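# Set the marble-filled cup fully onto the coaster

## Task

Place the cup so its entire base rests on the coaster, losing as few marbles as possible; the task fails if the cup is brought far below the table surface or the coaster ends up displaced from its starting spot, and it is not done if the cup stays there only because the robot is still holding it.

## Robot and tools

Robot: two 6-joint arms, left_arm and right_arm, each with a parallel gripper. left_arm sits on the +y side; the names say nothing about which side of a picture an arm shows up on. Loose objects may get a brief push from outside now and then. Nothing may leave the table.

Frame: one shared scene frame, metres, origin on the table top midway between the arms, +x out over the table, +z up. A gripper's fingers point along its own +z and open and close along its y. end_effector_position is the point between the finger pads, just under 1 cm behind the tips. Reported hand positions can be somewhat off, more so when an arm is stretched far.

execute_actions takes "actions": a list holding one item or none, plus optional "pictures" (true/false; images come by default). Three uses:
- LOOK: an empty list. Nothing is commanded; the current state comes back.
- ACT: one item {"rows": [...], "steps": n}, n from 1 to 15 (default 15), each step 1/30 s. Each row drives one step; if there are fewer rows than steps, the final row is held for the rest.
- WAIT: one item {"steps": n} with no rows, n up to 300; it returns once that many steps have gone by since the previous result.
A rejected call sends nothing to the robot.

Each row is 14 numbers covering both arms, even if only one moves: left_arm's six joint angles then its opening, then right_arm's six joints then its opening. Joint order per arm: waist, shoulder, elbow, wrist pitch, wrist yaw, wrist roll. Joint values are absolute target angles in radians, on the same scale the Joint positions line prints, not offsets. Stated ranges: waist -2.618 to 3.054, shoulder 0.000 to 3.142, elbow 0.000 to 3.142, wrist pitch -1.571 to 1.571, wrist yaw -1.571 to 1.571, wrist roll -2.094 to 2.094. True ends may differ from these by up to 0.036 rad either way. A target beyond an end by more than 0.036 rad, and farther out than the joint's last reported angle, gets the whole call refused; a milder overshoot is clipped to the real end, and the result may then say "joint sent to its limit" (possibly about an earlier action still running). Missing that line does not prove there is room left.

Opening is an absolute value from -1 (closed) to +1 (fully open, 0.087 m pad gap). grip_measured reports the actual finger opening on that same scale; away from the extremes the fingers go to where grip_measured equals your number. Each gripper's reading may be off by about 1 mm, consistently within a scene. To hold something, command below grip_measured: roughly 0.02 below for a firm grip, a smaller gap for a lighter one. Pads push with about 20 N at most; closing fast can squeeze harder and sometimes springs the fingers open.

Motion limits: friction may leave a joint up to about 0.031 rad short of its target, and commands smaller than that may not move it. Each step the sent target stays within a fixed lead of the measured angle (waist 0.202, shoulder 0.258, elbow 0.238, wrist pitch 0.573, wrist yaw and roll 0.522 rad), and if the targets would move a gripper over 70 mm from where it is, all that arm's targets are pulled back proportionally. Distant goals therefore take several actions.

Between calls the simulation keeps running after the first call, and the arms keep heading for the last row sent until everything has nearly stopped or a step is HELD; after that only a new action moves them on. Fingers still in motion finish moving.

Result lines: the state line gives, per arm, end_effector_position (m) and end_effector_quat_wxyz. Joint positions and Joint velocities list per arm the six joints (rad, rad/s) then the pad gap (m, m/s). "joint command not followed" means a clearance check altered or blocked some joint targets; the rest of the row still ran. HELD marks steps where your row, in whole or part, was not sent. MOTOR HOT appears from 75 °C; at 90 °C that arm is halted for 10 s (OVER-TEMPERATURE FAULT), and at 100 °C its motors and gripper go limp and the arm drops. Holding loads heats motors, even while you are composing a reply, so avoid long static holds.

zoom_image: {"camera": "cam_head_left" or "cam_head_right", "region": [x0, y0, x1, y1]} in pixels of that camera's latest 504x504 image, origin at top-left, at most 504 by 504; returns a magnified view.

Cameras: cam_head_left and cam_head_right, both head-mounted, pictures in that order. Calibration (OpenCV style): cam_head_left K=[[382.284,0,253.422],[0,382.284,252.526],[0,0,1]], pos_world=[-0.259036,0.00583352,0.858522]; cam_head_right K=[[383.08,0,251.236],[0,383.08,249.81],[0,0,1]], pos_world=[-0.250468,-0.192556,0.830896]; both look down toward +x. Actual poses can deviate by a few degrees and millimetres; results list any updated camera numbers.

The cup must already be resting on its own on the coaster. Answering without any tool call ends everything.

Cautions: keep the cup upright and move it gently so marbles stay in; release before finishing and back the gripper away without dragging the cup or coaster; do not push the coaster aside; never lower the cup far below table height; do not let the arms collide or press on each other; avoid drops, slams and forceful shoves.

Each tool is called as a command line: name --argument value for each argument, lists and objects as JSON in quotes; but a table of rows of numbers goes row by row, as --pt "numbers of a row", without its own name.

## Session

execute_actions --actions '[]'

Scene clock: 0.00 s of 3960.00 s.
left_arm: end_effector_position=(+0.4773, +0.7380, +0.2936) grip_measured=+1.000 end_effector_quat_wxyz=(-0.572, +0.697, -0.397, +0.171) | right_arm: end_effector_position=(+0.3687, -0.2388, +0.3613) grip_measured=+1.000 end_effector_quat_wxyz=(+0.709, +0.018, +0.705, -0.007)
Joint positions: left_arm=[ 0.605  2.184  2.123 -0.23   0.019 -1.337  0.087] | right_arm=[-0.     1.032  1.04  -0.003  0.008  0.016  0.087]
Joint velocities: left_arm=[ 0.007  0.002 -0.012 -0.051 -0.007  0.037  0.   ] | right_arm=[-0.002  0.007  0.002  0.022  0.095  0.007  0.   ]

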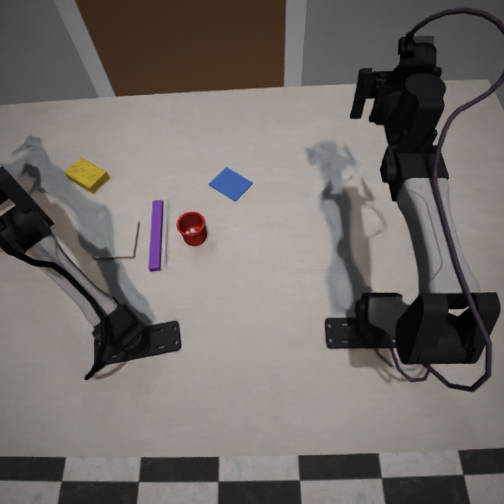

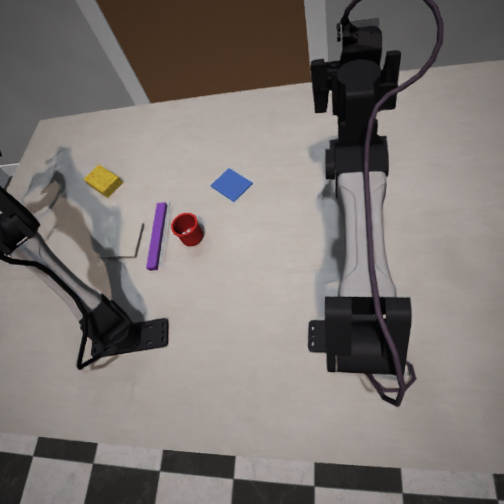

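zoom_image --camera "cam_head_left" --region '[50, 130, 290, 300]'

zoom_image --camera "cam_head_right" --region '[50, 130, 290, 300]'

Region (50, 130, 290, 300) of cam_head_left's 504x504 image, scaled by 2.100, with more detail than that image has; it fills the top 357 rows of this view, and the rest is white.

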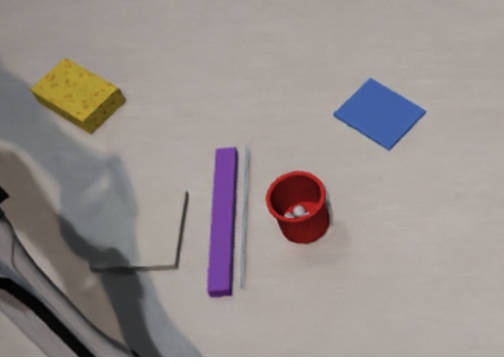

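Region (50, 130, 290, 300) of cam_head_right's 504x504 image, scaled by 2.100, with more detail than that image has; it fills the top 357 rows of this view, and the rest is white.

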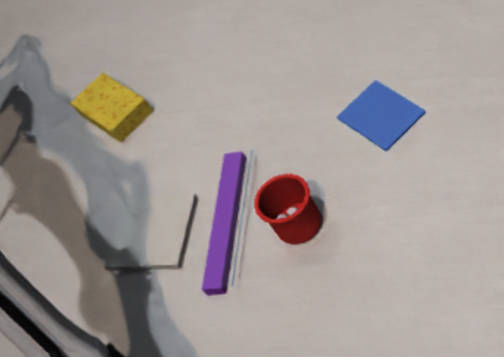

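zoom_image --camera "cam_head_left" --region '[70, 190, 170, 280]'

zoom_image --camera "cam_head_left" --region '[160, 155, 270, 255]'

Region (70, 190, 170, 280) of cam_head_left's 504x504 image, scaled by 5.040, with more detail than that image has; it fills the top 454 rows of this view, and the rest is white.

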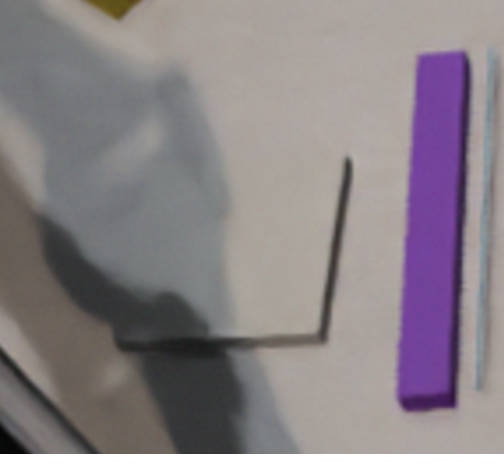

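Region (160, 155, 270, 255) of cam_head_left's 504x504 image, scaled by 4.582, with more detail than that image has; it fills the top 458 rows of this view, and the rest is white.

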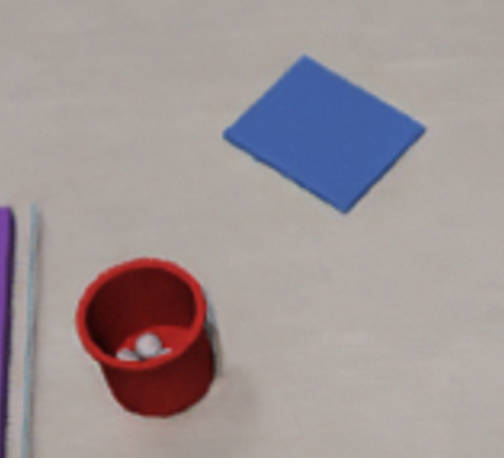

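execute_actions --actions '[{"rows":[[-0.5,1.2,1.0,-1.0,0,0,1,0,1.032,1.04,0,0,0,1]],"steps":15}]' --pictures false

execute_actions --actions '[{"steps":60}]'

Scene clock: 15.17 s of 3960.00 s.
left_arm: end_effector_position=(+0.4210, +0.4559, +0.2522) grip_measured=+1.000 end_effector_quat_wxyz=(+0.411, -0.483, +0.769, -0.076) | right_arm: end_effector_position=(+0.3687, -0.2390, +0.3613) grip_measured=+1.000 end_effector_quat_wxyz=(+0.709, +0.015, +0.705, -0.010)
Joint positions: left_arm=[ 0.213  1.684  1.692 -0.717  0.01  -0.736  0.087] | right_arm=[-0.     1.032  1.04  -0.003  0.007  0.007  0.087]
Joint velocities: left_arm=[-1.028 -1.228 -1.009 -0.696 -0.007  1.341  0.   ] | right_arm=[-0.007 -0.012 -0.007 -0.007 -0.022 -0.007  0.   ]
Steps of this call (steps 1 to 90: nothing new was sent; then 11.67 s passed at rest; steps 91 to 105: all 15 steps of this action). Readings (joint positions):
91: left_arm=[0.599 2.171 2.108 -0.248 0.016 -1.305] | right_arm=[-0.000 1.032 1.040 -0.003 0.008 0.015]
92: left_arm=[0.589 2.144 2.076 -0.292 0.012 -1.266] | right_arm=[-0.000 1.032 1.040 -0.003 0.007 0.013]
94: left_arm=[0.550 2.084 2.016 -0.376 0.010 -1.190] | right_arm=[-0.000 1.032 1.040 -0.003 0.007 0.011]
98: left_arm=[0.443 1.954 1.909 -0.525 0.010 -1.039] | right_arm=[-0.000 1.032 1.040 -0.003 0.007 0.009]
105: the state above

Scene clock: 17.17 s of 3960.00 s.
left_arm: end_effector_position=(+0.2027, +0.2317, +0.1256) grip_measured=+1.000 end_effector_quat_wxyz=(+0.193, +0.153, +0.968, -0.036) | right_arm: end_effector_position=(+0.3687, -0.2390, +0.3613) grip_measured=+1.000 end_effector_quat_wxyz=(+0.709, +0.015, +0.705, -0.010)
Joint positions: left_arm=[-0.497  1.2    1.009 -0.984  0.008 -0.009  0.087] | right_arm=[-0.     1.032  1.04  -0.003  0.007  0.007  0.087]
Joint velocities: left_arm=[-0.002  0.017 -0.002 -0.022  0.007 -0.037  0.   ] | right_arm=[ 0.007 -0.002  0.007 -0.007 -0.051  0.022  0.   ]
Steps of this call (steps 1 to 45: the robot went on to your last target; steps 46 to 60: nothing new was sent). Readings (joint positions):
1: left_arm=[0.175 1.640 1.656 -0.738 0.009 -0.687] | right_arm=[-0.000 1.032 1.040 -0.003 0.007 0.007]
2: left_arm=[0.136 1.594 1.619 -0.758 0.009 -0.636] | right_arm=[-0.000 1.032 1.040 -0.003 0.007 0.007]
4: left_arm=[0.053 1.497 1.540 -0.794 0.009 -0.529] | right_arm=[-0.000 1.032 1.040 -0.003 0.007 0.007]
8: left_arm=[-0.138 1.293 1.362 -0.852 0.007 -0.319] | right_arm=[-0.000 1.032 1.040 -0.003 0.007 0.007]
60: the state above
All arms were judged still, so your last target was given up. Only a new action makes them travel on or press farther. Fingers that are still opening or closing keep moving.

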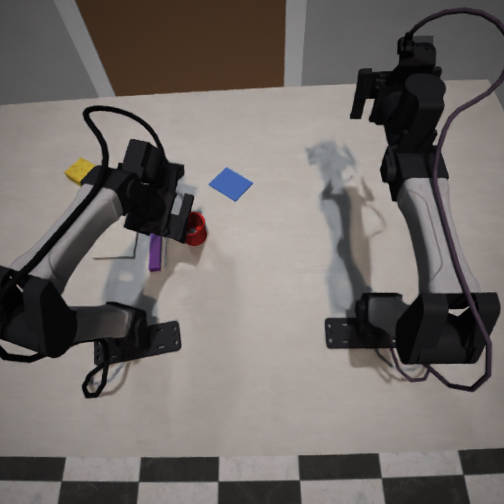

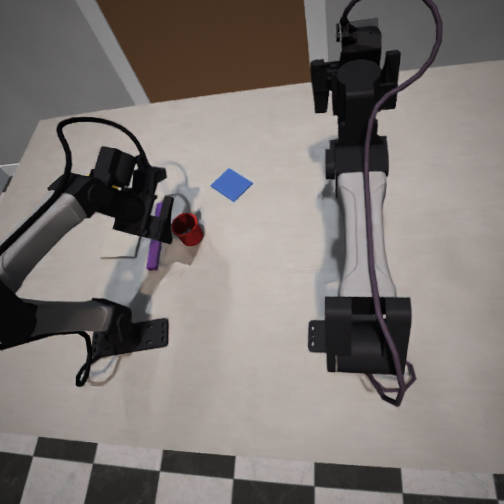

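execute_actions --actions '[{"rows":[[-0.51,1.26,1.06,-0.97,0,0,1,0,1.032,1.04,0,0,0,1],[-0.52,1.32,1.11,-0.96,0,0,1,0,1.032,1.04,0,0,0,1],[-0.53,1.38,1.16,-0.95,0,0,1,0,1.032,1.04,0,0,0,1],[-0.54,1.45,1.21,-0.93,0,0,1,0,1.032,1.04,0,0,0,1],[-0.55,1.517,1.26,-0.913,0,0,1,0,1.032,1.04,0,0,0,1]],"steps":15}]' --pictures false

execute_actions --actions '[{"steps":15}]'

zoom_image --camera "cam_head_right" --region '[90, 120, 270, 290]'

zoom_image --camera "cam_head_left" --region '[90, 120, 270, 290]'

Scene clock: 28.73 s of 3960.00 s.
left_arm: end_effector_position=(+0.2736, +0.1930, +0.1223) grip_measured=+1.000 end_effector_quat_wxyz=(+0.189, +0.176, +0.965, -0.039) | right_arm: end_effector_position=(+0.3687, -0.2390, +0.3613) grip_measured=+1.000 end_effector_quat_wxyz=(+0.709, +0.015, +0.705, -0.010)
Joint positions: left_arm=[-0.544  1.518  1.246 -0.911  0.007 -0.008  0.087] | right_arm=[-0.     1.032  1.04  -0.003  0.007  0.007  0.087]
Joint velocities: left_arm=[-0.012  0.007 -0.007  0.007 -0.095 -0.022  0.   ] | right_arm=[ 0.002  0.012  0.002 -0.051 -0.022  0.022  0.   ]
Steps of this call (steps 1 to 90: nothing new was sent; then 8.07 s passed at rest; steps 91 to 105: all 15 steps of this action). Readings (joint positions):
91: left_arm=[-0.498 1.205 1.014 -0.987 0.008 -0.009] | right_arm=[-0.000 1.032 1.040 -0.003 0.007 0.007]
92: left_arm=[-0.501 1.225 1.035 -0.991 0.008 -0.009] | right_arm=[-0.000 1.032 1.040 -0.003 0.007 0.007]
94: left_arm=[-0.515 1.312 1.118 -0.989 0.007 -0.009] | right_arm=[-0.000 1.032 1.040 -0.003 0.007 0.007]
98: left_arm=[-0.543 1.497 1.246 -0.917 0.007 -0.008] | right_arm=[-0.000 1.032 1.040 -0.003 0.007 0.007]
105: the state above

Scene clock: 29.23 s of 3960.00 s.
left_arm: end_effector_position=(+0.2736, +0.1930, +0.1223) grip_measured=+1.000 end_effector_quat_wxyz=(+0.189, +0.176, +0.965, -0.039) | right_arm: end_effector_position=(+0.3687, -0.2390, +0.3613) grip_measured=+1.000 end_effector_quat_wxyz=(+0.709, +0.015, +0.705, -0.010)
Joint positions: left_arm=[-0.544  1.518  1.246 -0.911  0.007 -0.008  0.087] | right_arm=[-0.     1.032  1.04  -0.003  0.007  0.007  0.087]
Joint velocities: left_arm=[-0.017 -0.002 -0.002 -0.051 -0.081  0.022  0.   ] | right_arm=[ 0.007 -0.002 -0.002  0.007 -0.022  0.037  0.   ]
Steps of this call (steps 1 to 15: the robot went on to your last target). Readings (joint positions):
1: left_arm=[-0.544 1.518 1.246 -0.911 0.007 -0.008] | right_arm=[-0.000 1.032 1.040 -0.003 0.007 0.007]
2: left_arm=[-0.544 1.518 1.246 -0.911 0.007 -0.008] | right_arm=[-0.000 1.032 1.040 -0.003 0.007 0.007]
4: left_arm=[-0.544 1.518 1.246 -0.911 0.007 -0.008] | right_arm=[-0.000 1.032 1.040 -0.003 0.007 0.007]
8: left_arm=[-0.544 1.518 1.246 -0.911 0.007 -0.008] | right_arm=[-0.000 1.032 1.040 -0.003 0.007 0.007]
15: the state above
All arms were judged still, so your last target was given up. Only a new action makes them travel on or press farther. Fingers that are still opening or closing keep moving.

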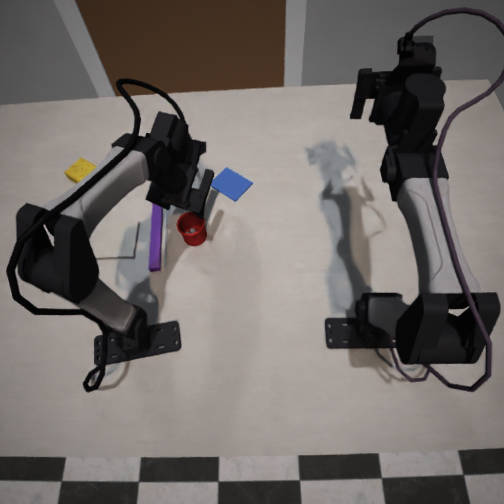

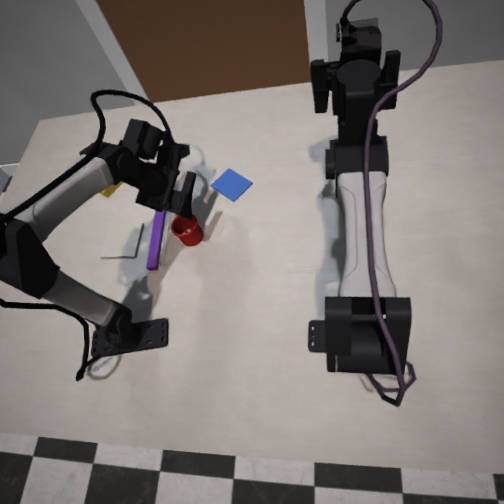

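Region (90, 120, 270, 290) of cam_head_right's 504x504 image, scaled by 2.800, with more detail than that image has.

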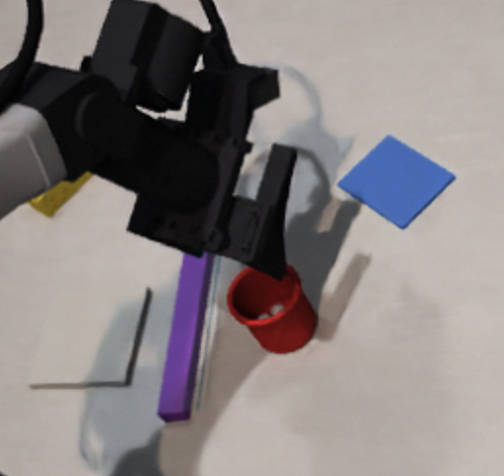

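Region (90, 120, 270, 290) of cam_head_left's 504x504 image, scaled by 2.800, with more detail than that image has.

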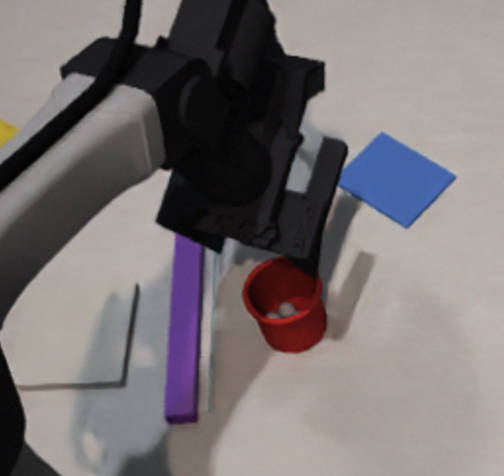

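execute_actions --actions '[{"rows":[[-0.575,1.525,1.21,-0.87,0,0,1,0,1.032,1.04,0,0,0,1],[-0.575,1.53,1.18,-0.84,0,0,1,0,1.032,1.04,0,0,0,1],[-0.575,1.535,1.15,-0.8,0,0,1,0,1.032,1.04,0,0,0,1],[-0.575,1.54,1.12,-0.77,0,0,1,0,1.032,1.04,0,0,0,1]],"steps":15}]'

zoom_image --camera "cam_head_right" --region '[130, 160, 250, 270]'

zoom_image --camera "cam_head_left" --region '[130, 160, 250, 270]'

Scene clock: 33.57 s of 3960.00 s.
left_arm: end_effector_position=(+0.2728, +0.1850, +0.0933) grip_measured=+1.000 end_effector_quat_wxyz=(+0.193, +0.188, +0.962, -0.042) | right_arm: end_effector_position=(+0.3687, -0.2390, +0.3613) grip_measured=+1.000 end_effector_quat_wxyz=(+0.709, +0.015, +0.705, -0.010)
Joint positions: left_arm=[-0.569  1.528  1.138 -0.784  0.006 -0.008  0.087] | right_arm=[-0.     1.032  1.04  -0.003  0.007  0.007  0.087]
Joint velocities: left_arm=[-0.002 -0.007 -0.007  0.007  0.007  0.022  0.   ] | right_arm=[-0.007 -0.007  0.007 -0.095  0.022  0.022  0.   ]
Steps of this call (steps 1 to 90: nothing new was sent; then 0.83 s passed at rest; steps 91 to 105: all 15 steps of this action). Readings (joint positions):
91: left_arm=[-0.547 1.518 1.244 -0.906 0.006 -0.008] | right_arm=[-0.000 1.032 1.040 -0.003 0.007 0.007]
92: left_arm=[-0.553 1.518 1.236 -0.892 0.006 -0.008] | right_arm=[-0.000 1.032 1.040 -0.003 0.007 0.007]
94: left_arm=[-0.565 1.518 1.199 -0.848 0.006 -0.008] | right_arm=[-0.000 1.032 1.040 -0.003 0.007 0.007]
98: left_arm=[-0.569 1.527 1.141 -0.814 0.006 -0.008] | right_arm=[-0.000 1.032 1.040 -0.003 0.007 0.007]
105: the state above

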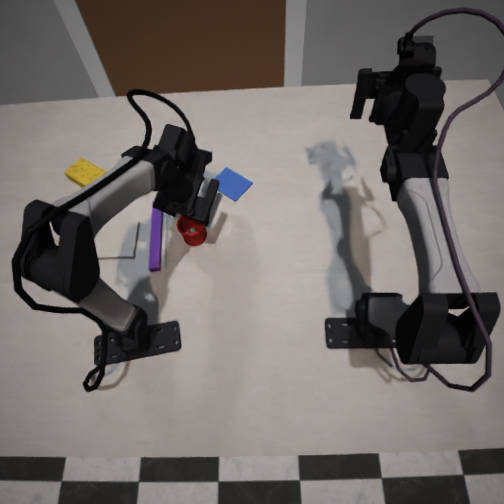

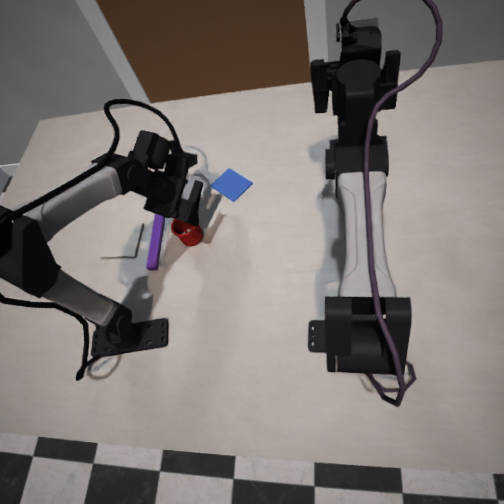

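Region (130, 160, 250, 270) of cam_head_right's 504x504 image, scaled by 4.200, with more detail than that image has; it fills the top 462 rows of this view, and the rest is white.

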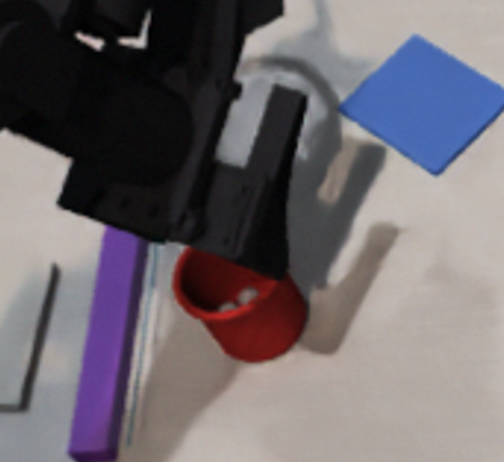

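Region (130, 160, 250, 270) of cam_head_left's 504x504 image, scaled by 4.200, with more detail than that image has; it fills the top 462 rows of this view, and the rest is white.

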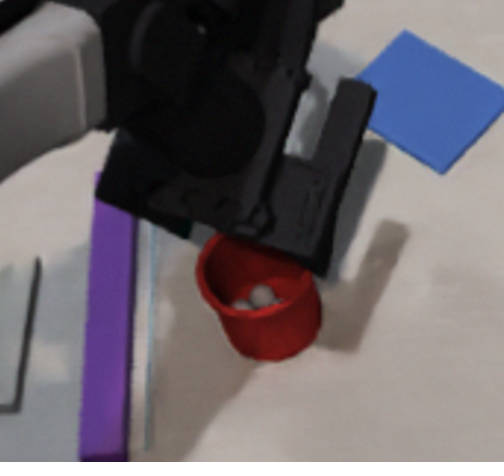

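execute_actions --actions '[{"rows":[[-0.575,1.545,1.1,-0.745,0,0,1,0,1.032,1.04,0,0,0,1],[-0.575,1.55,1.08,-0.72,0,0,1,0,1.032,1.04,0,0,0,1],[-0.575,1.555,1.06,-0.695,0,0,1,0,1.032,1.04,0,0,0,1],[-0.575,1.56,1.04,-0.67,0,0,1,0,1.032,1.04,0,0,0,1],[-0.575,1.565,1.02,-0.645,0,0,1,0,1.032,1.04,0,0,0,1],[-0.575,1.57,1.0,-0.62,0,0,1,0,1.032,1.04,0,0,0,1]],"steps":15}]'

zoom_image --camera "cam_head_right" --region '[130, 160, 250, 270]'

zoom_image --camera "cam_head_left" --region '[130, 160, 250, 270]'

Scene clock: 36.97 s of 3960.00 s.
left_arm: end_effector_position=(+0.2712, +0.1856, +0.0563) grip_measured=+1.000 end_effector_quat_wxyz=(+0.190, +0.188, +0.963, -0.041) | right_arm: end_effector_position=(+0.3687, -0.2390, +0.3613) grip_measured=+1.000 end_effector_quat_wxyz=(+0.709, +0.015, +0.705, -0.010)
Joint positions: left_arm=[-0.569  1.559  1.018 -0.639  0.006 -0.008  0.087] | right_arm=[-0.     1.032  1.04  -0.003  0.007  0.007  0.087]
Joint velocities: left_arm=[ 0.012 -0.012 -0.007  0.139 -0.007  0.022  0.   ] | right_arm=[-0.002  0.002  0.017  0.007  0.007  0.051  0.   ]
Steps of this call (steps 1 to 15: the robot went on to your last target; steps 16 to 87: nothing new was sent; steps 88 to 102: all 15 steps of this action). Readings (joint positions):
88: left_arm=[-0.569 1.528 1.136 -0.771 0.006 -0.008] | right_arm=[-0.000 1.032 1.040 -0.003 0.007 0.007]
89: left_arm=[-0.569 1.528 1.130 -0.760 0.006 -0.008] | right_arm=[-0.000 1.032 1.040 -0.003 0.007 0.007]
91: left_arm=[-0.569 1.528 1.102 -0.729 0.006 -0.008] | right_arm=[-0.000 1.032 1.040 -0.003 0.007 0.007]
95: left_arm=[-0.569 1.546 1.033 -0.673 0.006 -0.008] | right_arm=[-0.000 1.032 1.040 -0.003 0.007 0.007]
102: the state above

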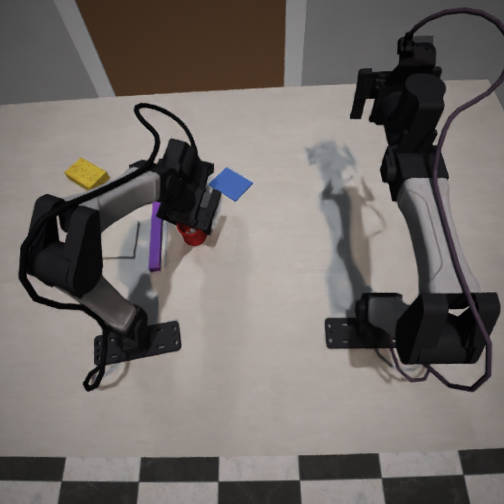

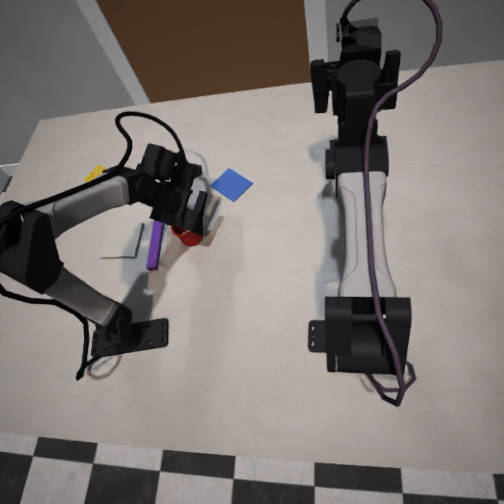

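Region (130, 160, 250, 270) of cam_head_right's 504x504 image, scaled by 4.200, with more detail than that image has; it fills the top 462 rows of this view, and the rest is white.

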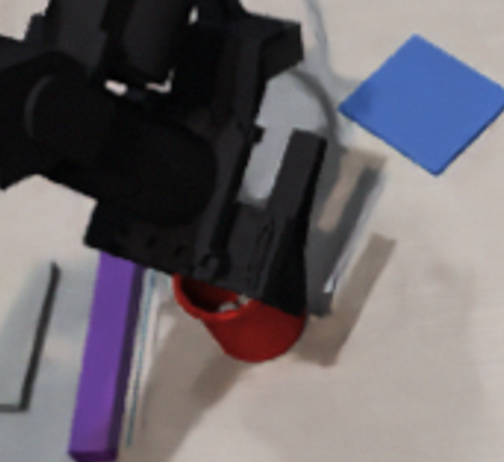

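Region (130, 160, 250, 270) of cam_head_left's 504x504 image, scaled by 4.200, with more detail than that image has; it fills the top 462 rows of this view, and the rest is white.

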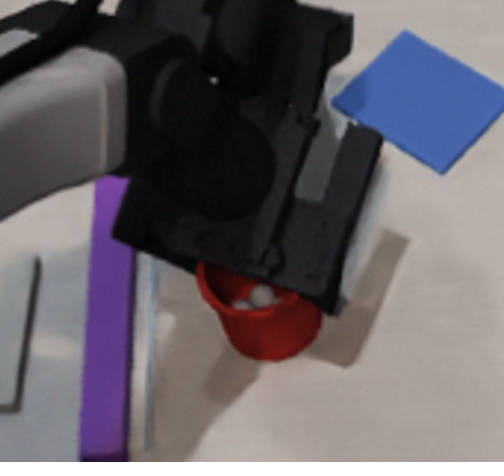

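execute_actions --actions '[{"rows":[[-0.575,1.585,1.0,-0.605,0,0,1,0,1.032,1.04,0,0,0,1],[-0.575,1.6,0.995,-0.59,0,0,1,0,1.032,1.04,0,0,0,1],[-0.575,1.615,0.99,-0.57,0,0,1,0,1.032,1.04,0,0,0,1],[-0.575,1.625,0.99,-0.555,0,0,1,0,1.032,1.04,0,0,0,1],[-0.575,1.625,0.99,-0.555,0,0,1,0,1.032,1.04,0,0,0,1],[-0.575,1.625,0.99,-0.555,0,0,1,0,1.032,1.04,0,0,0,1],[-0.575,1.625,0.99,-0.555,0,0,1,0,1.032,1.04,0,0,0,1],[-0.575,1.625,0.99,-0.555,0,0,0.94,0,1.032,1.04,0,0,0,1],[-0.575,1.625,0.99,-0.555,0,0,0.88,0,1.032,1.04,0,0,0,1],[-0.575,1.625,0.99,-0.555,0,0,0.82,0,1.032,1.04,0,0,0,1],[-0.575,1.625,0.99,-0.555,0,0,0.76,0,1.032,1.04,0,0,0,1],[-0.575,1.625,0.99,-0.555,0,0,0.7,0,1.032,1.04,0,0,0,1],[-0.575,1.625,0.99,-0.555,0,0,0.65,0,1.032,1.04,0,0,0,1]],"steps":15}]' --pictures false

execute_actions --actions '[{"rows":[[-0.575,1.625,0.99,-0.555,0,0,0.62,0,1.032,1.04,0,0,0,1],[-0.575,1.625,0.99,-0.555,0,0,0.59,0,1.032,1.04,0,0,0,1],[-0.575,1.625,0.99,-0.555,0,0,0.56,0,1.032,1.04,0,0,0,1],[-0.575,1.625,0.99,-0.555,0,0,0.53,0,1.032,1.04,0,0,0,1],[-0.575,1.625,0.99,-0.555,0,0,0.5,0,1.032,1.04,0,0,0,1]],"steps":15}]'

zoom_image --camera "cam_head_right" --region '[130, 160, 250, 270]'

Scene clock: 43.57 s of 3960.00 s.
left_arm: end_effector_position=(+0.2853, +0.1798, +0.0452) grip_measured=+0.652 end_effector_quat_wxyz=(+0.201, +0.188, +0.960, -0.044) | right_arm: end_effector_position=(+0.3687, -0.2390, +0.3613) grip_measured=+1.000 end_effector_quat_wxyz=(+0.709, +0.015, +0.705, -0.010)
Joint positions: left_arm=[-0.569  1.61   1.018 -0.564  0.006 -0.008  0.072] | right_arm=[-0.     1.032  1.04  -0.003  0.007  0.007  0.087]
Joint velocities: left_arm=[ 0.012 -0.012 -0.007  0.022 -0.081  0.095 -0.003] | right_arm=[-0.022 -0.007 -0.002 -0.081 -0.037  0.066  0.   ]
Steps of this call (steps 1 to 30: the robot went on to your last target; steps 31 to 90: nothing new was sent; then 3.10 s passed at rest; steps 91 to 105: all 15 steps of this action). Readings (joint positions):
91: left_arm=[-0.569 1.559 1.018 -0.624 0.006 -0.008] | right_arm=[-0.000 1.032 1.040 -0.003 0.007 0.007]
92: left_arm=[-0.569 1.561 1.018 -0.620 0.006 -0.008] | right_arm=[-0.000 1.032 1.040 -0.003 0.007 0.007]
94: left_arm=[-0.569 1.576 1.018 -0.601 0.006 -0.008] | right_arm=[-0.000 1.032 1.040 -0.003 0.007 0.007]
98: left_arm=[-0.569 1.609 1.018 -0.577 0.006 -0.008] | right_arm=[-0.000 1.032 1.040 -0.003 0.007 0.007]
105: the state above

Scene clock: 44.07 s of 3960.00 s.
left_arm: end_effector_position=(+0.2856, +0.1797, +0.0453) grip_measured=+0.546 end_effector_quat_wxyz=(+0.202, +0.188, +0.960, -0.044) | right_arm: end_effector_position=(+0.3687, -0.2390, +0.3613) grip_measured=+1.000 end_effector_quat_wxyz=(+0.709, +0.015, +0.705, -0.010)
Joint positions: left_arm=[-0.569  1.61   1.018 -0.562  0.006 -0.008  0.068] | right_arm=[-0.     1.032  1.04  -0.003  0.007  0.007  0.087]
Joint velocities: left_arm=[-0.007 -0.002 -0.017  0.022 -0.022 -0.022  0.001] | right_arm=[ 0.002 -0.002 -0.007  0.022  0.037 -0.007  0.   ]
Steps of this call (steps 1 to 15: all 15 steps of this action). Readings (joint positions):
1: left_arm=[-0.569 1.610 1.018 -0.563 0.006 -0.008] | right_arm=[-0.000 1.032 1.040 -0.003 0.007 0.007]
2: left_arm=[-0.569 1.610 1.018 -0.563 0.006 -0.008] | right_arm=[-0.000 1.032 1.040 -0.003 0.007 0.007]
4: left_arm=[-0.569 1.610 1.018 -0.562 0.006 -0.008] | right_arm=[-0.000 1.032 1.040 -0.003 0.007 0.007]
8: left_arm=[-0.569 1.610 1.018 -0.562 0.006 -0.008] | right_arm=[-0.000 1.032 1.040 -0.003 0.007 0.007]
15: the state above

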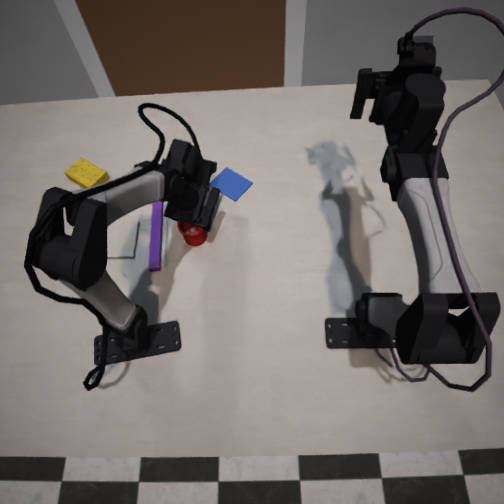

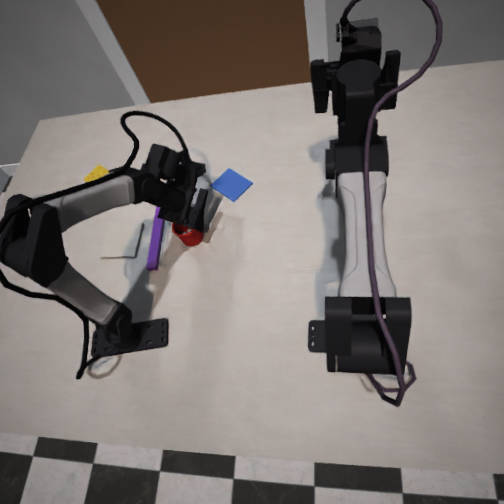

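Region (130, 160, 250, 270) of cam_head_right's 504x504 image, scaled by 4.200, with more detail than that image has; it fills the top 462 rows of this view, and the rest is white.

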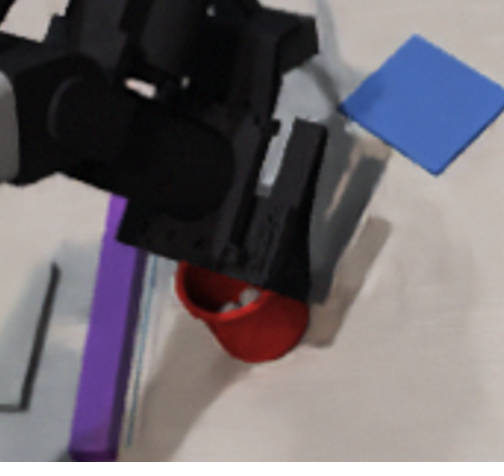

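execute_actions --actions '[{"rows":[[-0.575,1.6,1.035,-0.575,0,0,0.51,0,1.032,1.04,0,0,0,1],[-0.575,1.598,1.04,-0.58,0,0,0.51,0,1.032,1.04,0,0,0,1],[-0.575,1.595,1.05,-0.593,0,0,0.51,0,1.032,1.04,0,0,0,1],[-0.575,1.592,1.06,-0.606,0,0,0.51,0,1.032,1.04,0,0,0,1],[-0.575,1.589,1.07,-0.619,0,0,0.51,0,1.032,1.04,0,0,0,1],[-0.575,1.586,1.08,-0.632,0,0,0.51,0,1.032,1.04,0,0,0,1],[-0.575,1.583,1.09,-0.645,0,0,0.51,0,1.032,1.04,0,0,0,1],[-0.575,1.58,1.1,-0.658,0,0,0.51,0,1.032,1.04,0,0,0,1],[-0.575,1.577,1.11,-0.671,0,0,0.51,0,1.032,1.04,0,0,0,1],[-0.575,1.574,1.12,-0.684,0,0,0.51,0,1.032,1.04,0,0,0,1],[-0.575,1.571,1.13,-0.697,0,0,0.51,0,1.032,1.04,0,0,0,1],[-0.575,1.568,1.14,-0.71,0,0,0.51,0,1.032,1.04,0,0,0,1],[-0.575,1.565,1.15,-0.723,0,0,0.51,0,1.032,1.04,0,0,0,1],[-0.575,1.562,1.16,-0.736,0,0,0.51,0,1.032,1.04,0,0,0,1],[-0.575,1.56,1.17,-0.748,0,0,0.51,0,1.032,1.04,0,0,0,1]],"steps":15}]' --pictures false

execute_actions --actions '[{"rows":[[-0.575,1.558,1.185,-0.765,0,0,0.51,0,1.032,1.04,0,0,0,1],[-0.575,1.556,1.2,-0.782,0,0,0.51,0,1.032,1.04,0,0,0,1],[-0.575,1.554,1.215,-0.799,0,0,0.51,0,1.032,1.04,0,0,0,1],[-0.575,1.552,1.23,-0.816,0,0,0.51,0,1.032,1.04,0,0,0,1],[-0.575,1.55,1.245,-0.833,0,0,0.51,0,1.032,1.04,0,0,0,1],[-0.575,1.548,1.26,-0.85,0,0,0.51,0,1.032,1.04,0,0,0,1],[-0.575,1.546,1.275,-0.867,0,0,0.51,0,1.032,1.04,0,0,0,1],[-0.575,1.544,1.29,-0.884,0,0,0.51,0,1.032,1.04,0,0,0,1],[-0.575,1.542,1.305,-0.901,0,0,0.51,0,1.032,1.04,0,0,0,1],[-0.575,1.54,1.32,-0.915,0,0,0.51,0,1.032,1.04,0,0,0,1]],"steps":15}]'

zoom_image --camera "cam_head_right" --region '[90, 120, 270, 290]'

Scene clock: 50.70 s of 3960.00 s.
left_arm: end_effector_position=(+0.2957, +0.1755, +0.0857) grip_measured=+0.546 end_effector_quat_wxyz=(+0.221, +0.187, +0.956, -0.048) | right_arm: end_effector_position=(+0.3687, -0.2390, +0.3613) grip_measured=+1.000 end_effector_quat_wxyz=(+0.709, +0.015, +0.705, -0.010)
Joint positions: left_arm=[-0.569  1.575  1.138 -0.678  0.006 -0.008  0.068] | right_arm=[-0.     1.032  1.04  -0.003  0.007  0.007  0.087]
Joint velocities: left_arm=[-0.027 -0.081  0.281 -0.3   -0.022  0.007 -0.001] | right_arm=[-0.012 -0.012 -0.017  0.022 -0.051 -0.11   0.   ]
Steps of this call (steps 1 to 15: the robot went on to your last target; steps 16 to 90: nothing new was sent; then 3.13 s passed at rest; steps 91 to 105: all 15 steps of this action). Readings (joint positions):
91: left_arm=[-0.569 1.610 1.018 -0.562 0.006 -0.008] | right_arm=[-0.000 1.032 1.040 -0.003 0.007 0.007]
92: left_arm=[-0.569 1.610 1.018 -0.562 0.006 -0.008] | right_arm=[-0.000 1.032 1.040 -0.003 0.007 0.007]
94: left_arm=[-0.569 1.610 1.025 -0.572 0.006 -0.008] | right_arm=[-0.000 1.032 1.040 -0.003 0.007 0.007]
98: left_arm=[-0.569 1.603 1.063 -0.604 0.006 -0.008] | right_arm=[-0.000 1.032 1.040 -0.003 0.007 0.007]
105: the state above

Scene clock: 51.20 s of 3960.00 s.
left_arm: end_effector_position=(+0.2950, +0.1757, +0.1365) grip_measured=+0.546 end_effector_quat_wxyz=(+0.226, +0.187, +0.955, -0.049) | right_arm: end_effector_position=(+0.3687, -0.2390, +0.3613) grip_measured=+1.000 end_effector_quat_wxyz=(+0.709, +0.015, +0.705, -0.010)
Joint positions: left_arm=[-0.569  1.545  1.308 -0.868  0.006 -0.008  0.068] | right_arm=[-0.     1.032  1.04  -0.003  0.007  0.007  0.087]
Joint velocities: left_arm=[-0.017 -0.002 -0.007 -0.198  0.022  0.007  0.001] | right_arm=[ 0.002 -0.002  0.017  0.007 -0.037 -0.037  0.   ]
Steps of this call (steps 1 to 15: all 15 steps of this action). Readings (joint positions):
1: left_arm=[-0.569 1.573 1.149 -0.691 0.006 -0.008] | right_arm=[-0.000 1.032 1.040 -0.003 0.007 0.007]
2: left_arm=[-0.569 1.571 1.161 -0.705 0.006 -0.008] | right_arm=[-0.000 1.032 1.040 -0.003 0.007 0.007]
4: left_arm=[-0.569 1.570 1.188 -0.735 0.006 -0.008] | right_arm=[-0.000 1.032 1.040 -0.003 0.007 0.007]
8: left_arm=[-0.569 1.562 1.248 -0.798 0.006 -0.008] | right_arm=[-0.000 1.032 1.040 -0.003 0.007 0.007]
15: the state above

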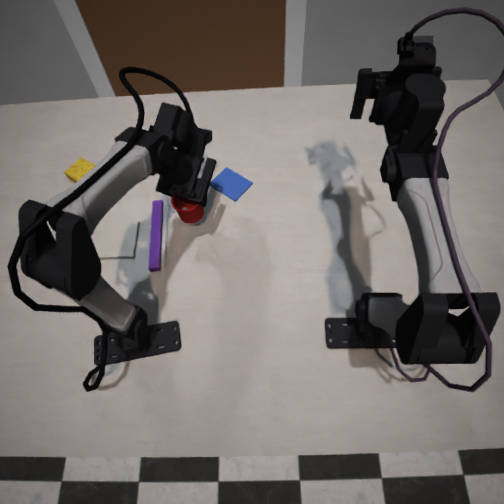

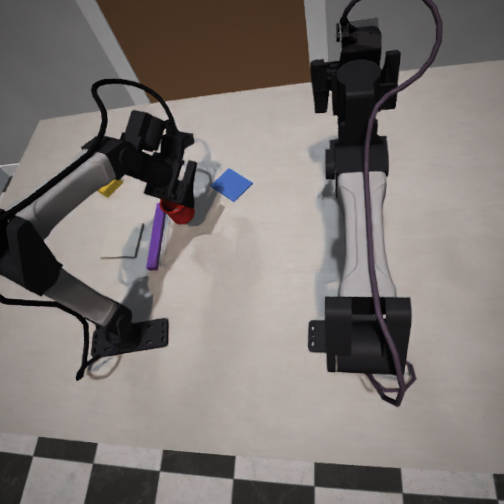

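Region (90, 120, 270, 290) of cam_head_right's 504x504 image, scaled by 2.800, with more detail than that image has.

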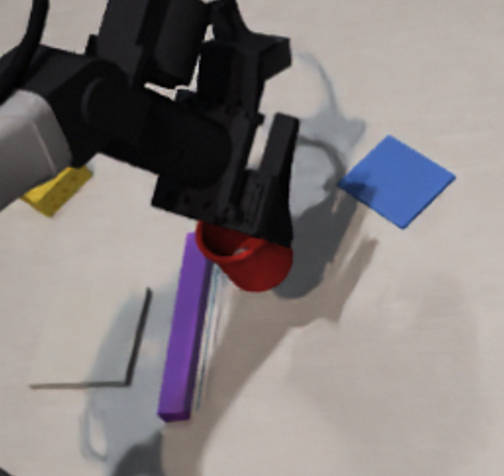

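execute_actions --actions '[{"rows":[[-0.56,1.54,1.32,-0.925,0,0,0.51,0,1.032,1.04,0,0,0,1],[-0.55,1.54,1.32,-0.925,0,0,0.51,0,1.032,1.04,0,0,0,1],[-0.535,1.54,1.32,-0.925,0,0,0.51,0,1.032,1.04,0,0,0,1],[-0.52,1.54,1.32,-0.925,0,0,0.51,0,1.032,1.04,0,0,0,1],[-0.5,1.54,1.32,-0.925,0,0,0.51,0,1.032,1.04,0,0,0,1],[-0.48,1.54,1.32,-0.925,0,0,0.51,0,1.032,1.04,0,0,0,1],[-0.455,1.54,1.32,-0.925,0,0,0.51,0,1.032,1.04,0,0,0,1],[-0.43,1.54,1.32,-0.925,0,0,0.51,0,1.032,1.04,0,0,0,1],[-0.4,1.54,1.32,-0.925,0,0,0.51,0,1.032,1.04,0,0,0,1],[-0.37,1.54,1.32,-0.925,0,0,0.51,0,1.032,1.04,0,0,0,1],[-0.335,1.54,1.32,-0.925,0,0,0.51,0,1.032,1.04,0,0,0,1],[-0.3,1.54,1.32,-0.925,0,0,0.51,0,1.032,1.04,0,0,0,1],[-0.265,1.54,1.32,-0.925,0,0,0.51,0,1.032,1.04,0,0,0,1],[-0.23,1.54,1.32,-0.925,0,0,0.51,0,1.032,1.04,0,0,0,1],[-0.195,1.54,1.32,-0.925,0,0,0.51,0,1.032,1.04,0,0,0,1]],"steps":15}]' --pictures false

execute_actions --actions '[{"rows":[[-0.16,1.54,1.32,-0.925,0,0,0.51,0,1.032,1.04,0,0,0,1],[-0.125,1.54,1.32,-0.925,0,0,0.51,0,1.032,1.04,0,0,0,1],[-0.09,1.54,1.32,-0.925,0,0,0.51,0,1.032,1.04,0,0,0,1],[-0.055,1.54,1.32,-0.925,0,0,0.51,0,1.032,1.04,0,0,0,1],[-0.02,1.54,1.32,-0.925,0,0,0.51,0,1.032,1.04,0,0,0,1],[0.01,1.54,1.32,-0.925,0,0,0.51,0,1.032,1.04,0,0,0,1],[0.04,1.54,1.32,-0.925,0,0,0.51,0,1.032,1.04,0,0,0,1],[0.065,1.54,1.32,-0.925,0,0,0.51,0,1.032,1.04,0,0,0,1],[0.09,1.54,1.32,-0.925,0,0,0.51,0,1.032,1.04,0,0,0,1],[0.11,1.54,1.32,-0.925,0,0,0.51,0,1.032,1.04,0,0,0,1],[0.13,1.54,1.32,-0.925,0,0,0.51,0,1.032,1.04,0,0,0,1],[0.15,1.54,1.32,-0.925,0,0,0.51,0,1.032,1.04,0,0,0,1],[0.165,1.54,1.32,-0.925,0,0,0.51,0,1.032,1.04,0,0,0,1],[0.175,1.54,1.32,-0.925,0,0,0.51,0,1.032,1.04,0,0,0,1],[0.185,1.54,1.32,-0.925,0,0,0.51,0,1.032,1.04,0,0,0,1]],"steps":15}]' --pictures false

execute_actions --actions '[{"rows":[[0.185,1.54,1.285,-0.895,0,0,0.51,0,1.032,1.04,0,0,0,1],[0.185,1.54,1.275,-0.88,0,0,0.51,0,1.032,1.04,0,0,0,1],[0.185,1.54,1.26,-0.86,0,0,0.51,0,1.032,1.04,0,0,0,1],[0.185,1.545,1.245,-0.84,0,0,0.51,0,1.032,1.04,0,0,0,1],[0.185,1.545,1.23,-0.82,0,0,0.51,0,1.032,1.04,0,0,0,1],[0.185,1.55,1.215,-0.8,0,0,0.51,0,1.032,1.04,0,0,0,1],[0.185,1.55,1.2,-0.785,0,0,0.51,0,1.032,1.04,0,0,0,1],[0.185,1.55,1.185,-0.77,0,0,0.51,0,1.032,1.04,0,0,0,1],[0.185,1.555,1.17,-0.755,0,0,0.51,0,1.032,1.04,0,0,0,1],[0.185,1.555,1.155,-0.74,0,0,0.51,0,1.032,1.04,0,0,0,1],[0.185,1.555,1.14,-0.725,0,0,0.51,0,1.032,1.04,0,0,0,1],[0.185,1.56,1.125,-0.71,0,0,0.51,0,1.032,1.04,0,0,0,1],[0.185,1.56,1.11,-0.695,0,0,0.51,0,1.032,1.04,0,0,0,1],[0.185,1.56,1.09,-0.685,0,0,0.51,0,1.032,1.04,0,0,0,1],[0.185,1.56,1.07,-0.685,0,0,0.51,0,1.032,1.04,0,0,0,1]],"steps":15}]' --pictures false

execute_actions --actions '[{"steps":15}]'

zoom_image --camera "cam_head_right" --region '[50, 150, 200, 290]'

zoom_image --camera "cam_head_left" --region '[50, 150, 200, 290]'

Scene clock: 60.23 s of 3960.00 s.
left_arm: end_effector_position=(+0.3114, +0.2785, +0.1339) grip_measured=+0.546 end_effector_quat_wxyz=(+0.213, +0.037, +0.976, -0.012) | right_arm: end_effector_position=(+0.3687, -0.2390, +0.3613) grip_measured=+1.000 end_effector_quat_wxyz=(+0.709, +0.015, +0.705, -0.010)
Joint positions: left_arm=[-0.26   1.545  1.308 -0.904  0.005 -0.007  0.068] | right_arm=[-0.     1.032  1.04  -0.003  0.007  0.007  0.087]
Joint velocities: left_arm=[ 1.004  0.007 -0.002  0.066 -0.037  0.007  0.001] | right_arm=[-0.007 -0.012  0.007  0.007  0.081  0.007  0.   ]
Steps of this call (steps 1 to 30: the robot went on to your last target; steps 31 to 90: nothing new was sent; then 5.53 s passed at rest; steps 91 to 105: all 15 steps of this action). Readings (joint positions):
91: left_arm=[-0.569 1.545 1.308 -0.897 0.006 -0.008] | right_arm=[-0.000 1.032 1.040 -0.003 0.007 0.007]
92: left_arm=[-0.568 1.545 1.308 -0.899 0.006 -0.008] | right_arm=[-0.000 1.032 1.040 -0.003 0.007 0.007]
94: left_arm=[-0.555 1.545 1.308 -0.902 0.006 -0.008] | right_arm=[-0.000 1.032 1.040 -0.003 0.007 0.007]
98: left_arm=[-0.481 1.545 1.308 -0.904 0.006 -0.008] | right_arm=[-0.000 1.032 1.040 -0.003 0.007 0.007]
105: the state above

Scene clock: 60.73 s of 3960.00 s.
left_arm: end_effector_position=(+0.2936, +0.4170, +0.1339) grip_measured=+0.546 end_effector_quat_wxyz=(+0.210, -0.169, +0.962, +0.034) | right_arm: end_effector_position=(+0.3687, -0.2390, +0.3613) grip_measured=+1.000 end_effector_quat_wxyz=(+0.709, +0.015, +0.705, -0.010)
Joint positions: left_arm=[ 0.163  1.545  1.308 -0.905  0.002 -0.007  0.068] | right_arm=[-0.     1.032  1.04  -0.003  0.007  0.007  0.087]
Joint velocities: left_arm=[ 0.339 -0.022 -0.007 -0.066  0.066  0.037  0.001] | right_arm=[ 0.012  0.007 -0.012  0.007  0.007 -0.022  0.   ]
Steps of this call (steps 1 to 15: all 15 steps of this action). Readings (joint positions):
1: left_arm=[-0.224 1.545 1.308 -0.904 0.005 -0.007] | right_arm=[-0.000 1.032 1.040 -0.003 0.007 0.007]
2: left_arm=[-0.188 1.545 1.308 -0.904 0.005 -0.007] | right_arm=[-0.000 1.032 1.040 -0.003 0.007 0.007]
4: left_arm=[-0.118 1.545 1.308 -0.904 0.004 -0.007] | right_arm=[-0.000 1.032 1.040 -0.003 0.007 0.007]
8: left_arm=[0.016 1.545 1.308 -0.904 0.003 -0.007] | right_arm=[-0.000 1.032 1.040 -0.003 0.007 0.007]
15: the state above

Scene clock: 61.23 s of 3960.00 s.
left_arm: end_effector_position=(+0.2849, +0.4206, +0.0873) grip_measured=+0.546 end_effector_quat_wxyz=(+0.204, -0.178, +0.962, +0.035) | right_arm: end_effector_position=(+0.3687, -0.2390, +0.3613) grip_measured=+1.000 end_effector_quat_wxyz=(+0.709, +0.015, +0.705, -0.010)
Joint positions: left_arm=[ 0.182  1.545  1.125 -0.735  0.002 -0.007  0.068] | right_arm=[-0.     1.032  1.04  -0.003  0.007  0.007  0.087]
Joint velocities: left_arm=[-0.022 -0.012 -0.491  0.271 -0.037 -0.007  0.   ] | right_arm=[-0.002  0.012 -0.007  0.081 -0.066 -0.007  0.   ]
Steps of this call (steps 1 to 15: all 15 steps of this action). Readings (joint positions):
1: left_arm=[0.174 1.545 1.308 -0.904 0.002 -0.007] | right_arm=[-0.000 1.032 1.040 -0.003 0.007 0.007]
2: left_arm=[0.180 1.545 1.307 -0.902 0.002 -0.007] | right_arm=[-0.000 1.032 1.040 -0.003 0.007 0.007]
4: left_arm=[0.182 1.545 1.294 -0.883 0.002 -0.007] | right_arm=[-0.000 1.032 1.040 -0.003 0.007 0.007]
8: left_arm=[0.182 1.545 1.235 -0.830 0.002 -0.007] | right_arm=[-0.000 1.032 1.040 -0.003 0.007 0.007]
15: the state above

Scene clock: 61.73 s of 3960.00 s.
left_arm: end_effector_position=(+0.2841, +0.4203, +0.0785) grip_measured=+0.546 end_effector_quat_wxyz=(+0.206, -0.178, +0.962, +0.036) | right_arm: end_effector_position=(+0.3687, -0.2390, +0.3613) grip_measured=+1.000 end_effector_quat_wxyz=(+0.709, +0.015, +0.705, -0.010)
Joint positions: left_arm=[ 0.182  1.545  1.089 -0.694  0.002 -0.007  0.068] | right_arm=[-0.     1.032  1.04  -0.003  0.007  0.007  0.087]
Joint velocities: left_arm=[-0.007  0.002 -0.012 -0.037  0.051 -0.066  0.   ] | right_arm=[ 0.002 -0.007 -0.012 -0.051  0.007  0.022  0.   ]
Steps of this call (steps 1 to 15: the robot went on to your last target). Readings (joint positions):
1: left_arm=[0.182 1.545 1.110 -0.726 0.002 -0.007] | right_arm=[-0.000 1.032 1.040 -0.003 0.007 0.007]
2: left_arm=[0.182 1.545 1.099 -0.722 0.002 -0.007] | right_arm=[-0.000 1.032 1.040 -0.003 0.007 0.007]
4: left_arm=[0.182 1.545 1.089 -0.718 0.002 -0.007] | right_arm=[-0.000 1.032 1.040 -0.003 0.007 0.007]
8: left_arm=[0.182 1.545 1.089 -0.703 0.002 -0.007] | right_arm=[-0.000 1.032 1.040 -0.003 0.007 0.007]
15: the state above

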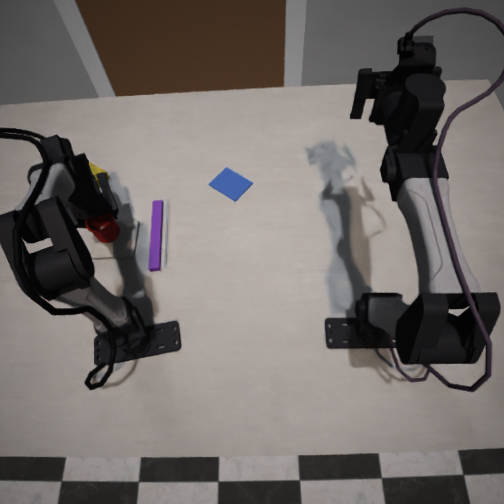

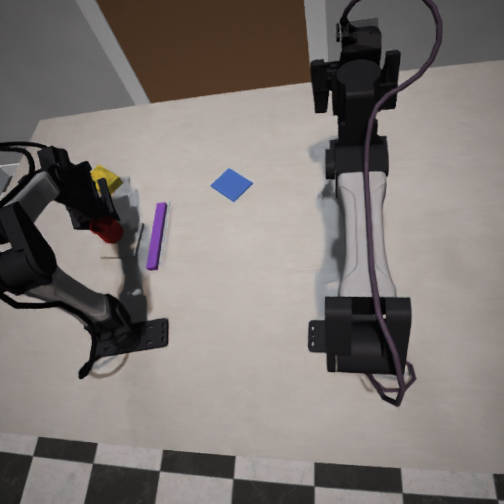

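Region (50, 150, 200, 290) of cam_head_right's 504x504 image, scaled by 3.360, with more detail than that image has; it fills the top 470 rows of this view, and the rest is white.

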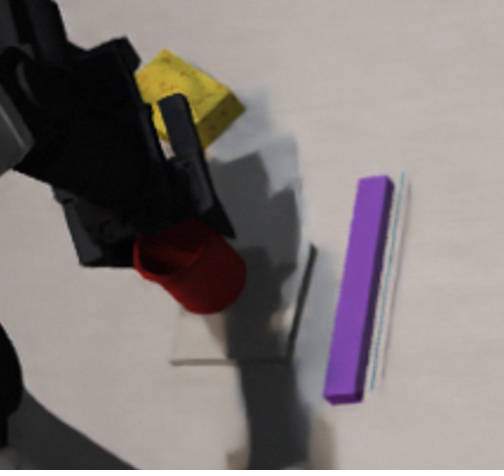

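Region (50, 150, 200, 290) of cam_head_left's 504x504 image, scaled by 3.360, with more detail than that image has; it fills the top 470 rows of this view, and the rest is white.

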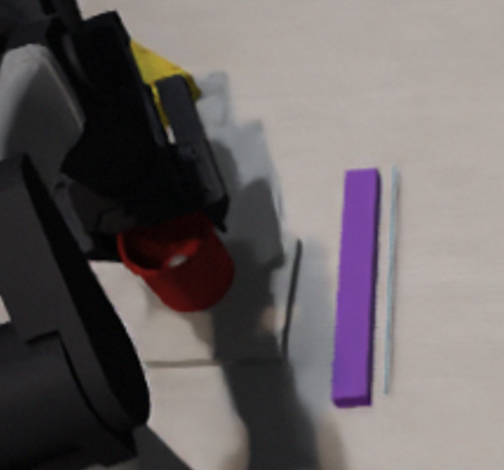

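execute_actions --actions '[{"rows":[[0.17,1.56,1.07,-0.685,0,0,0.51,0,1.032,1.04,0,0,0,1],[0.16,1.56,1.07,-0.68,0,0,0.51,0,1.032,1.04,0,0,0,1],[0.15,1.56,1.065,-0.67,0,0,0.51,0,1.032,1.04,0,0,0,1],[0.14,1.56,1.06,-0.66,0,0,0.51,0,1.032,1.04,0,0,0,1],[0.13,1.56,1.05,-0.65,0,0,0.51,0,1.032,1.04,0,0,0,1],[0.13,1.56,1.04,-0.64,0,0,0.51,0,1.032,1.04,0,0,0,1],[0.13,1.56,1.03,-0.63,0,0,0.51,0,1.032,1.04,0,0,0,1],[0.13,1.56,1.02,-0.62,0,0,0.51,0,1.032,1.04,0,0,0,1],[0.13,1.56,1.01,-0.61,0,0,0.51,0,1.032,1.04,0,0,0,1],[0.13,1.56,1.0,-0.605,0,0,0.51,0,1.032,1.04,0,0,0,1],[0.13,1.56,0.993,-0.605,0,0,0.51,0,1.032,1.04,0,0,0,1],[0.13,1.56,0.986,-0.605,0,0,0.51,0,1.032,1.04,0,0,0,1]],"steps":15}]' --pictures false

execute_actions --actions '[{"steps":10}]'

zoom_image --camera "cam_head_right" --region '[50, 150, 200, 290]'

zoom_image --camera "cam_head_left" --region '[50, 150, 200, 290]'

Scene clock: 66.27 s of 3960.00 s.
left_arm: end_effector_position=(+0.2809, +0.4029, +0.0578) grip_measured=+0.546 end_effector_quat_wxyz=(+0.200, -0.155, +0.967, +0.030) | right_arm: end_effector_position=(+0.3687, -0.2390, +0.3613) grip_measured=+1.000 end_effector_quat_wxyz=(+0.709, +0.015, +0.705, -0.010)
Joint positions: left_arm=[ 0.134  1.545  1.007 -0.627  0.002 -0.007  0.068] | right_arm=[-0.     1.032  1.04  -0.003  0.007  0.007  0.087]
Joint velocities: left_arm=[-0.017 -0.002 -0.046 -0.022  0.066 -0.022 -0.001] | right_arm=[-0.007  0.007 -0.002 -0.022 -0.022 -0.007  0.   ]
Steps of this call (steps 1 to 15: the robot went on to your last target; steps 16 to 100: nothing new was sent; then 0.70 s passed at rest; steps 101 to 115: all 15 steps of this action). Readings (joint positions):
101: left_arm=[0.182 1.545 1.089 -0.692 0.002 -0.007] | right_arm=[-0.000 1.032 1.040 -0.003 0.007 0.007]
102: left_arm=[0.180 1.545 1.089 -0.691 0.002 -0.007] | right_arm=[-0.000 1.032 1.040 -0.003 0.007 0.007]
104: left_arm=[0.167 1.545 1.089 -0.686 0.002 -0.007] | right_arm=[-0.000 1.032 1.040 -0.003 0.007 0.007]
108: left_arm=[0.136 1.545 1.064 -0.653 0.002 -0.007] | right_arm=[-0.000 1.032 1.040 -0.003 0.007 0.007]
115: the state above

Scene clock: 66.60 s of 3960.00 s.
left_arm: end_effector_position=(+0.2839, +0.4039, +0.0585) grip_measured=+0.546 end_effector_quat_wxyz=(+0.206, -0.155, +0.966, +0.031) | right_arm: end_effector_position=(+0.3687, -0.2390, +0.3613) grip_measured=+1.000 end_effector_quat_wxyz=(+0.709, +0.015, +0.705, -0.010)
Joint positions: left_arm=[ 0.134  1.545  1.007 -0.614  0.002 -0.007  0.068] | right_arm=[-0.     1.032  1.04  -0.003  0.007  0.007  0.087]
Joint velocities: left_arm=[-0.017 -0.007 -0.002  0.081 -0.022 -0.037 -0.   ] | right_arm=[ 0.012 -0.017  0.002  0.037 -0.037 -0.007  0.   ]
Steps of this call (steps 1 to 10: the robot went on to your last target). Readings (joint positions):
1: left_arm=[0.134 1.545 1.007 -0.626 0.002 -0.007] | right_arm=[-0.000 1.032 1.040 -0.003 0.007 0.007]
2: left_arm=[0.134 1.545 1.007 -0.623 0.002 -0.007] | right_arm=[-0.000 1.032 1.040 -0.003 0.007 0.007]
4: left_arm=[0.134 1.545 1.007 -0.619 0.002 -0.007] | right_arm=[-0.000 1.032 1.040 -0.003 0.007 0.007]
8: left_arm=[0.134 1.545 1.007 -0.614 0.002 -0.007] | right_arm=[-0.000 1.032 1.040 -0.003 0.007 0.007]
10: the state above

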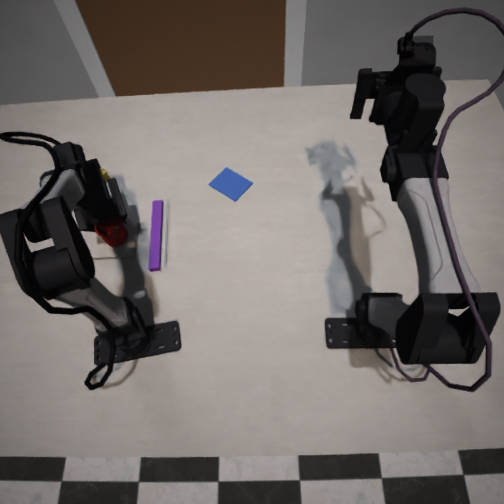

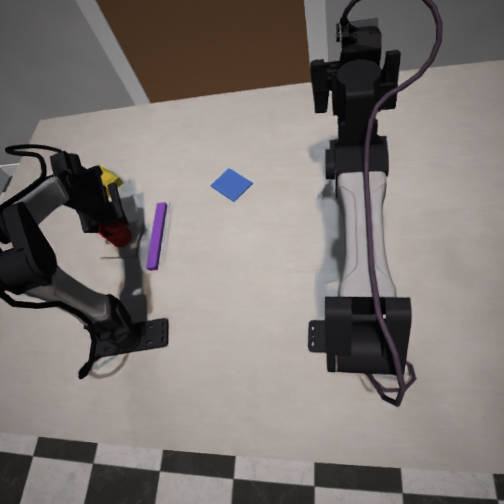

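Region (50, 150, 200, 290) of cam_head_right's 504x504 image, scaled by 3.360, with more detail than that image has; it fills the top 470 rows of this view, and the rest is white.

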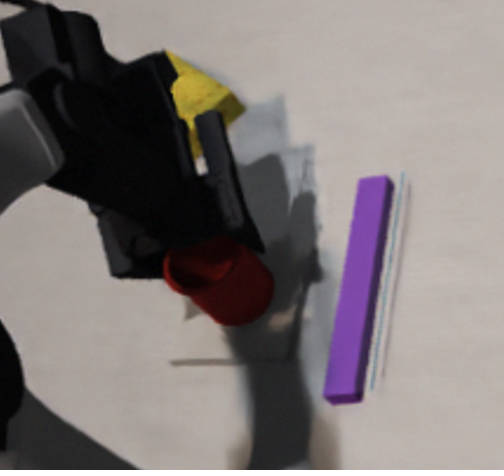

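Region (50, 150, 200, 290) of cam_head_left's 504x504 image, scaled by 3.360, with more detail than that image has; it fills the top 470 rows of this view, and the rest is white.

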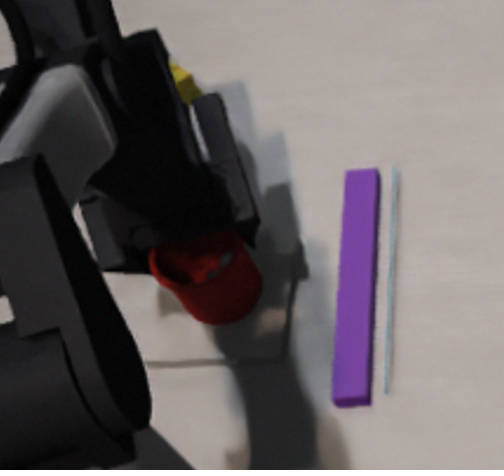

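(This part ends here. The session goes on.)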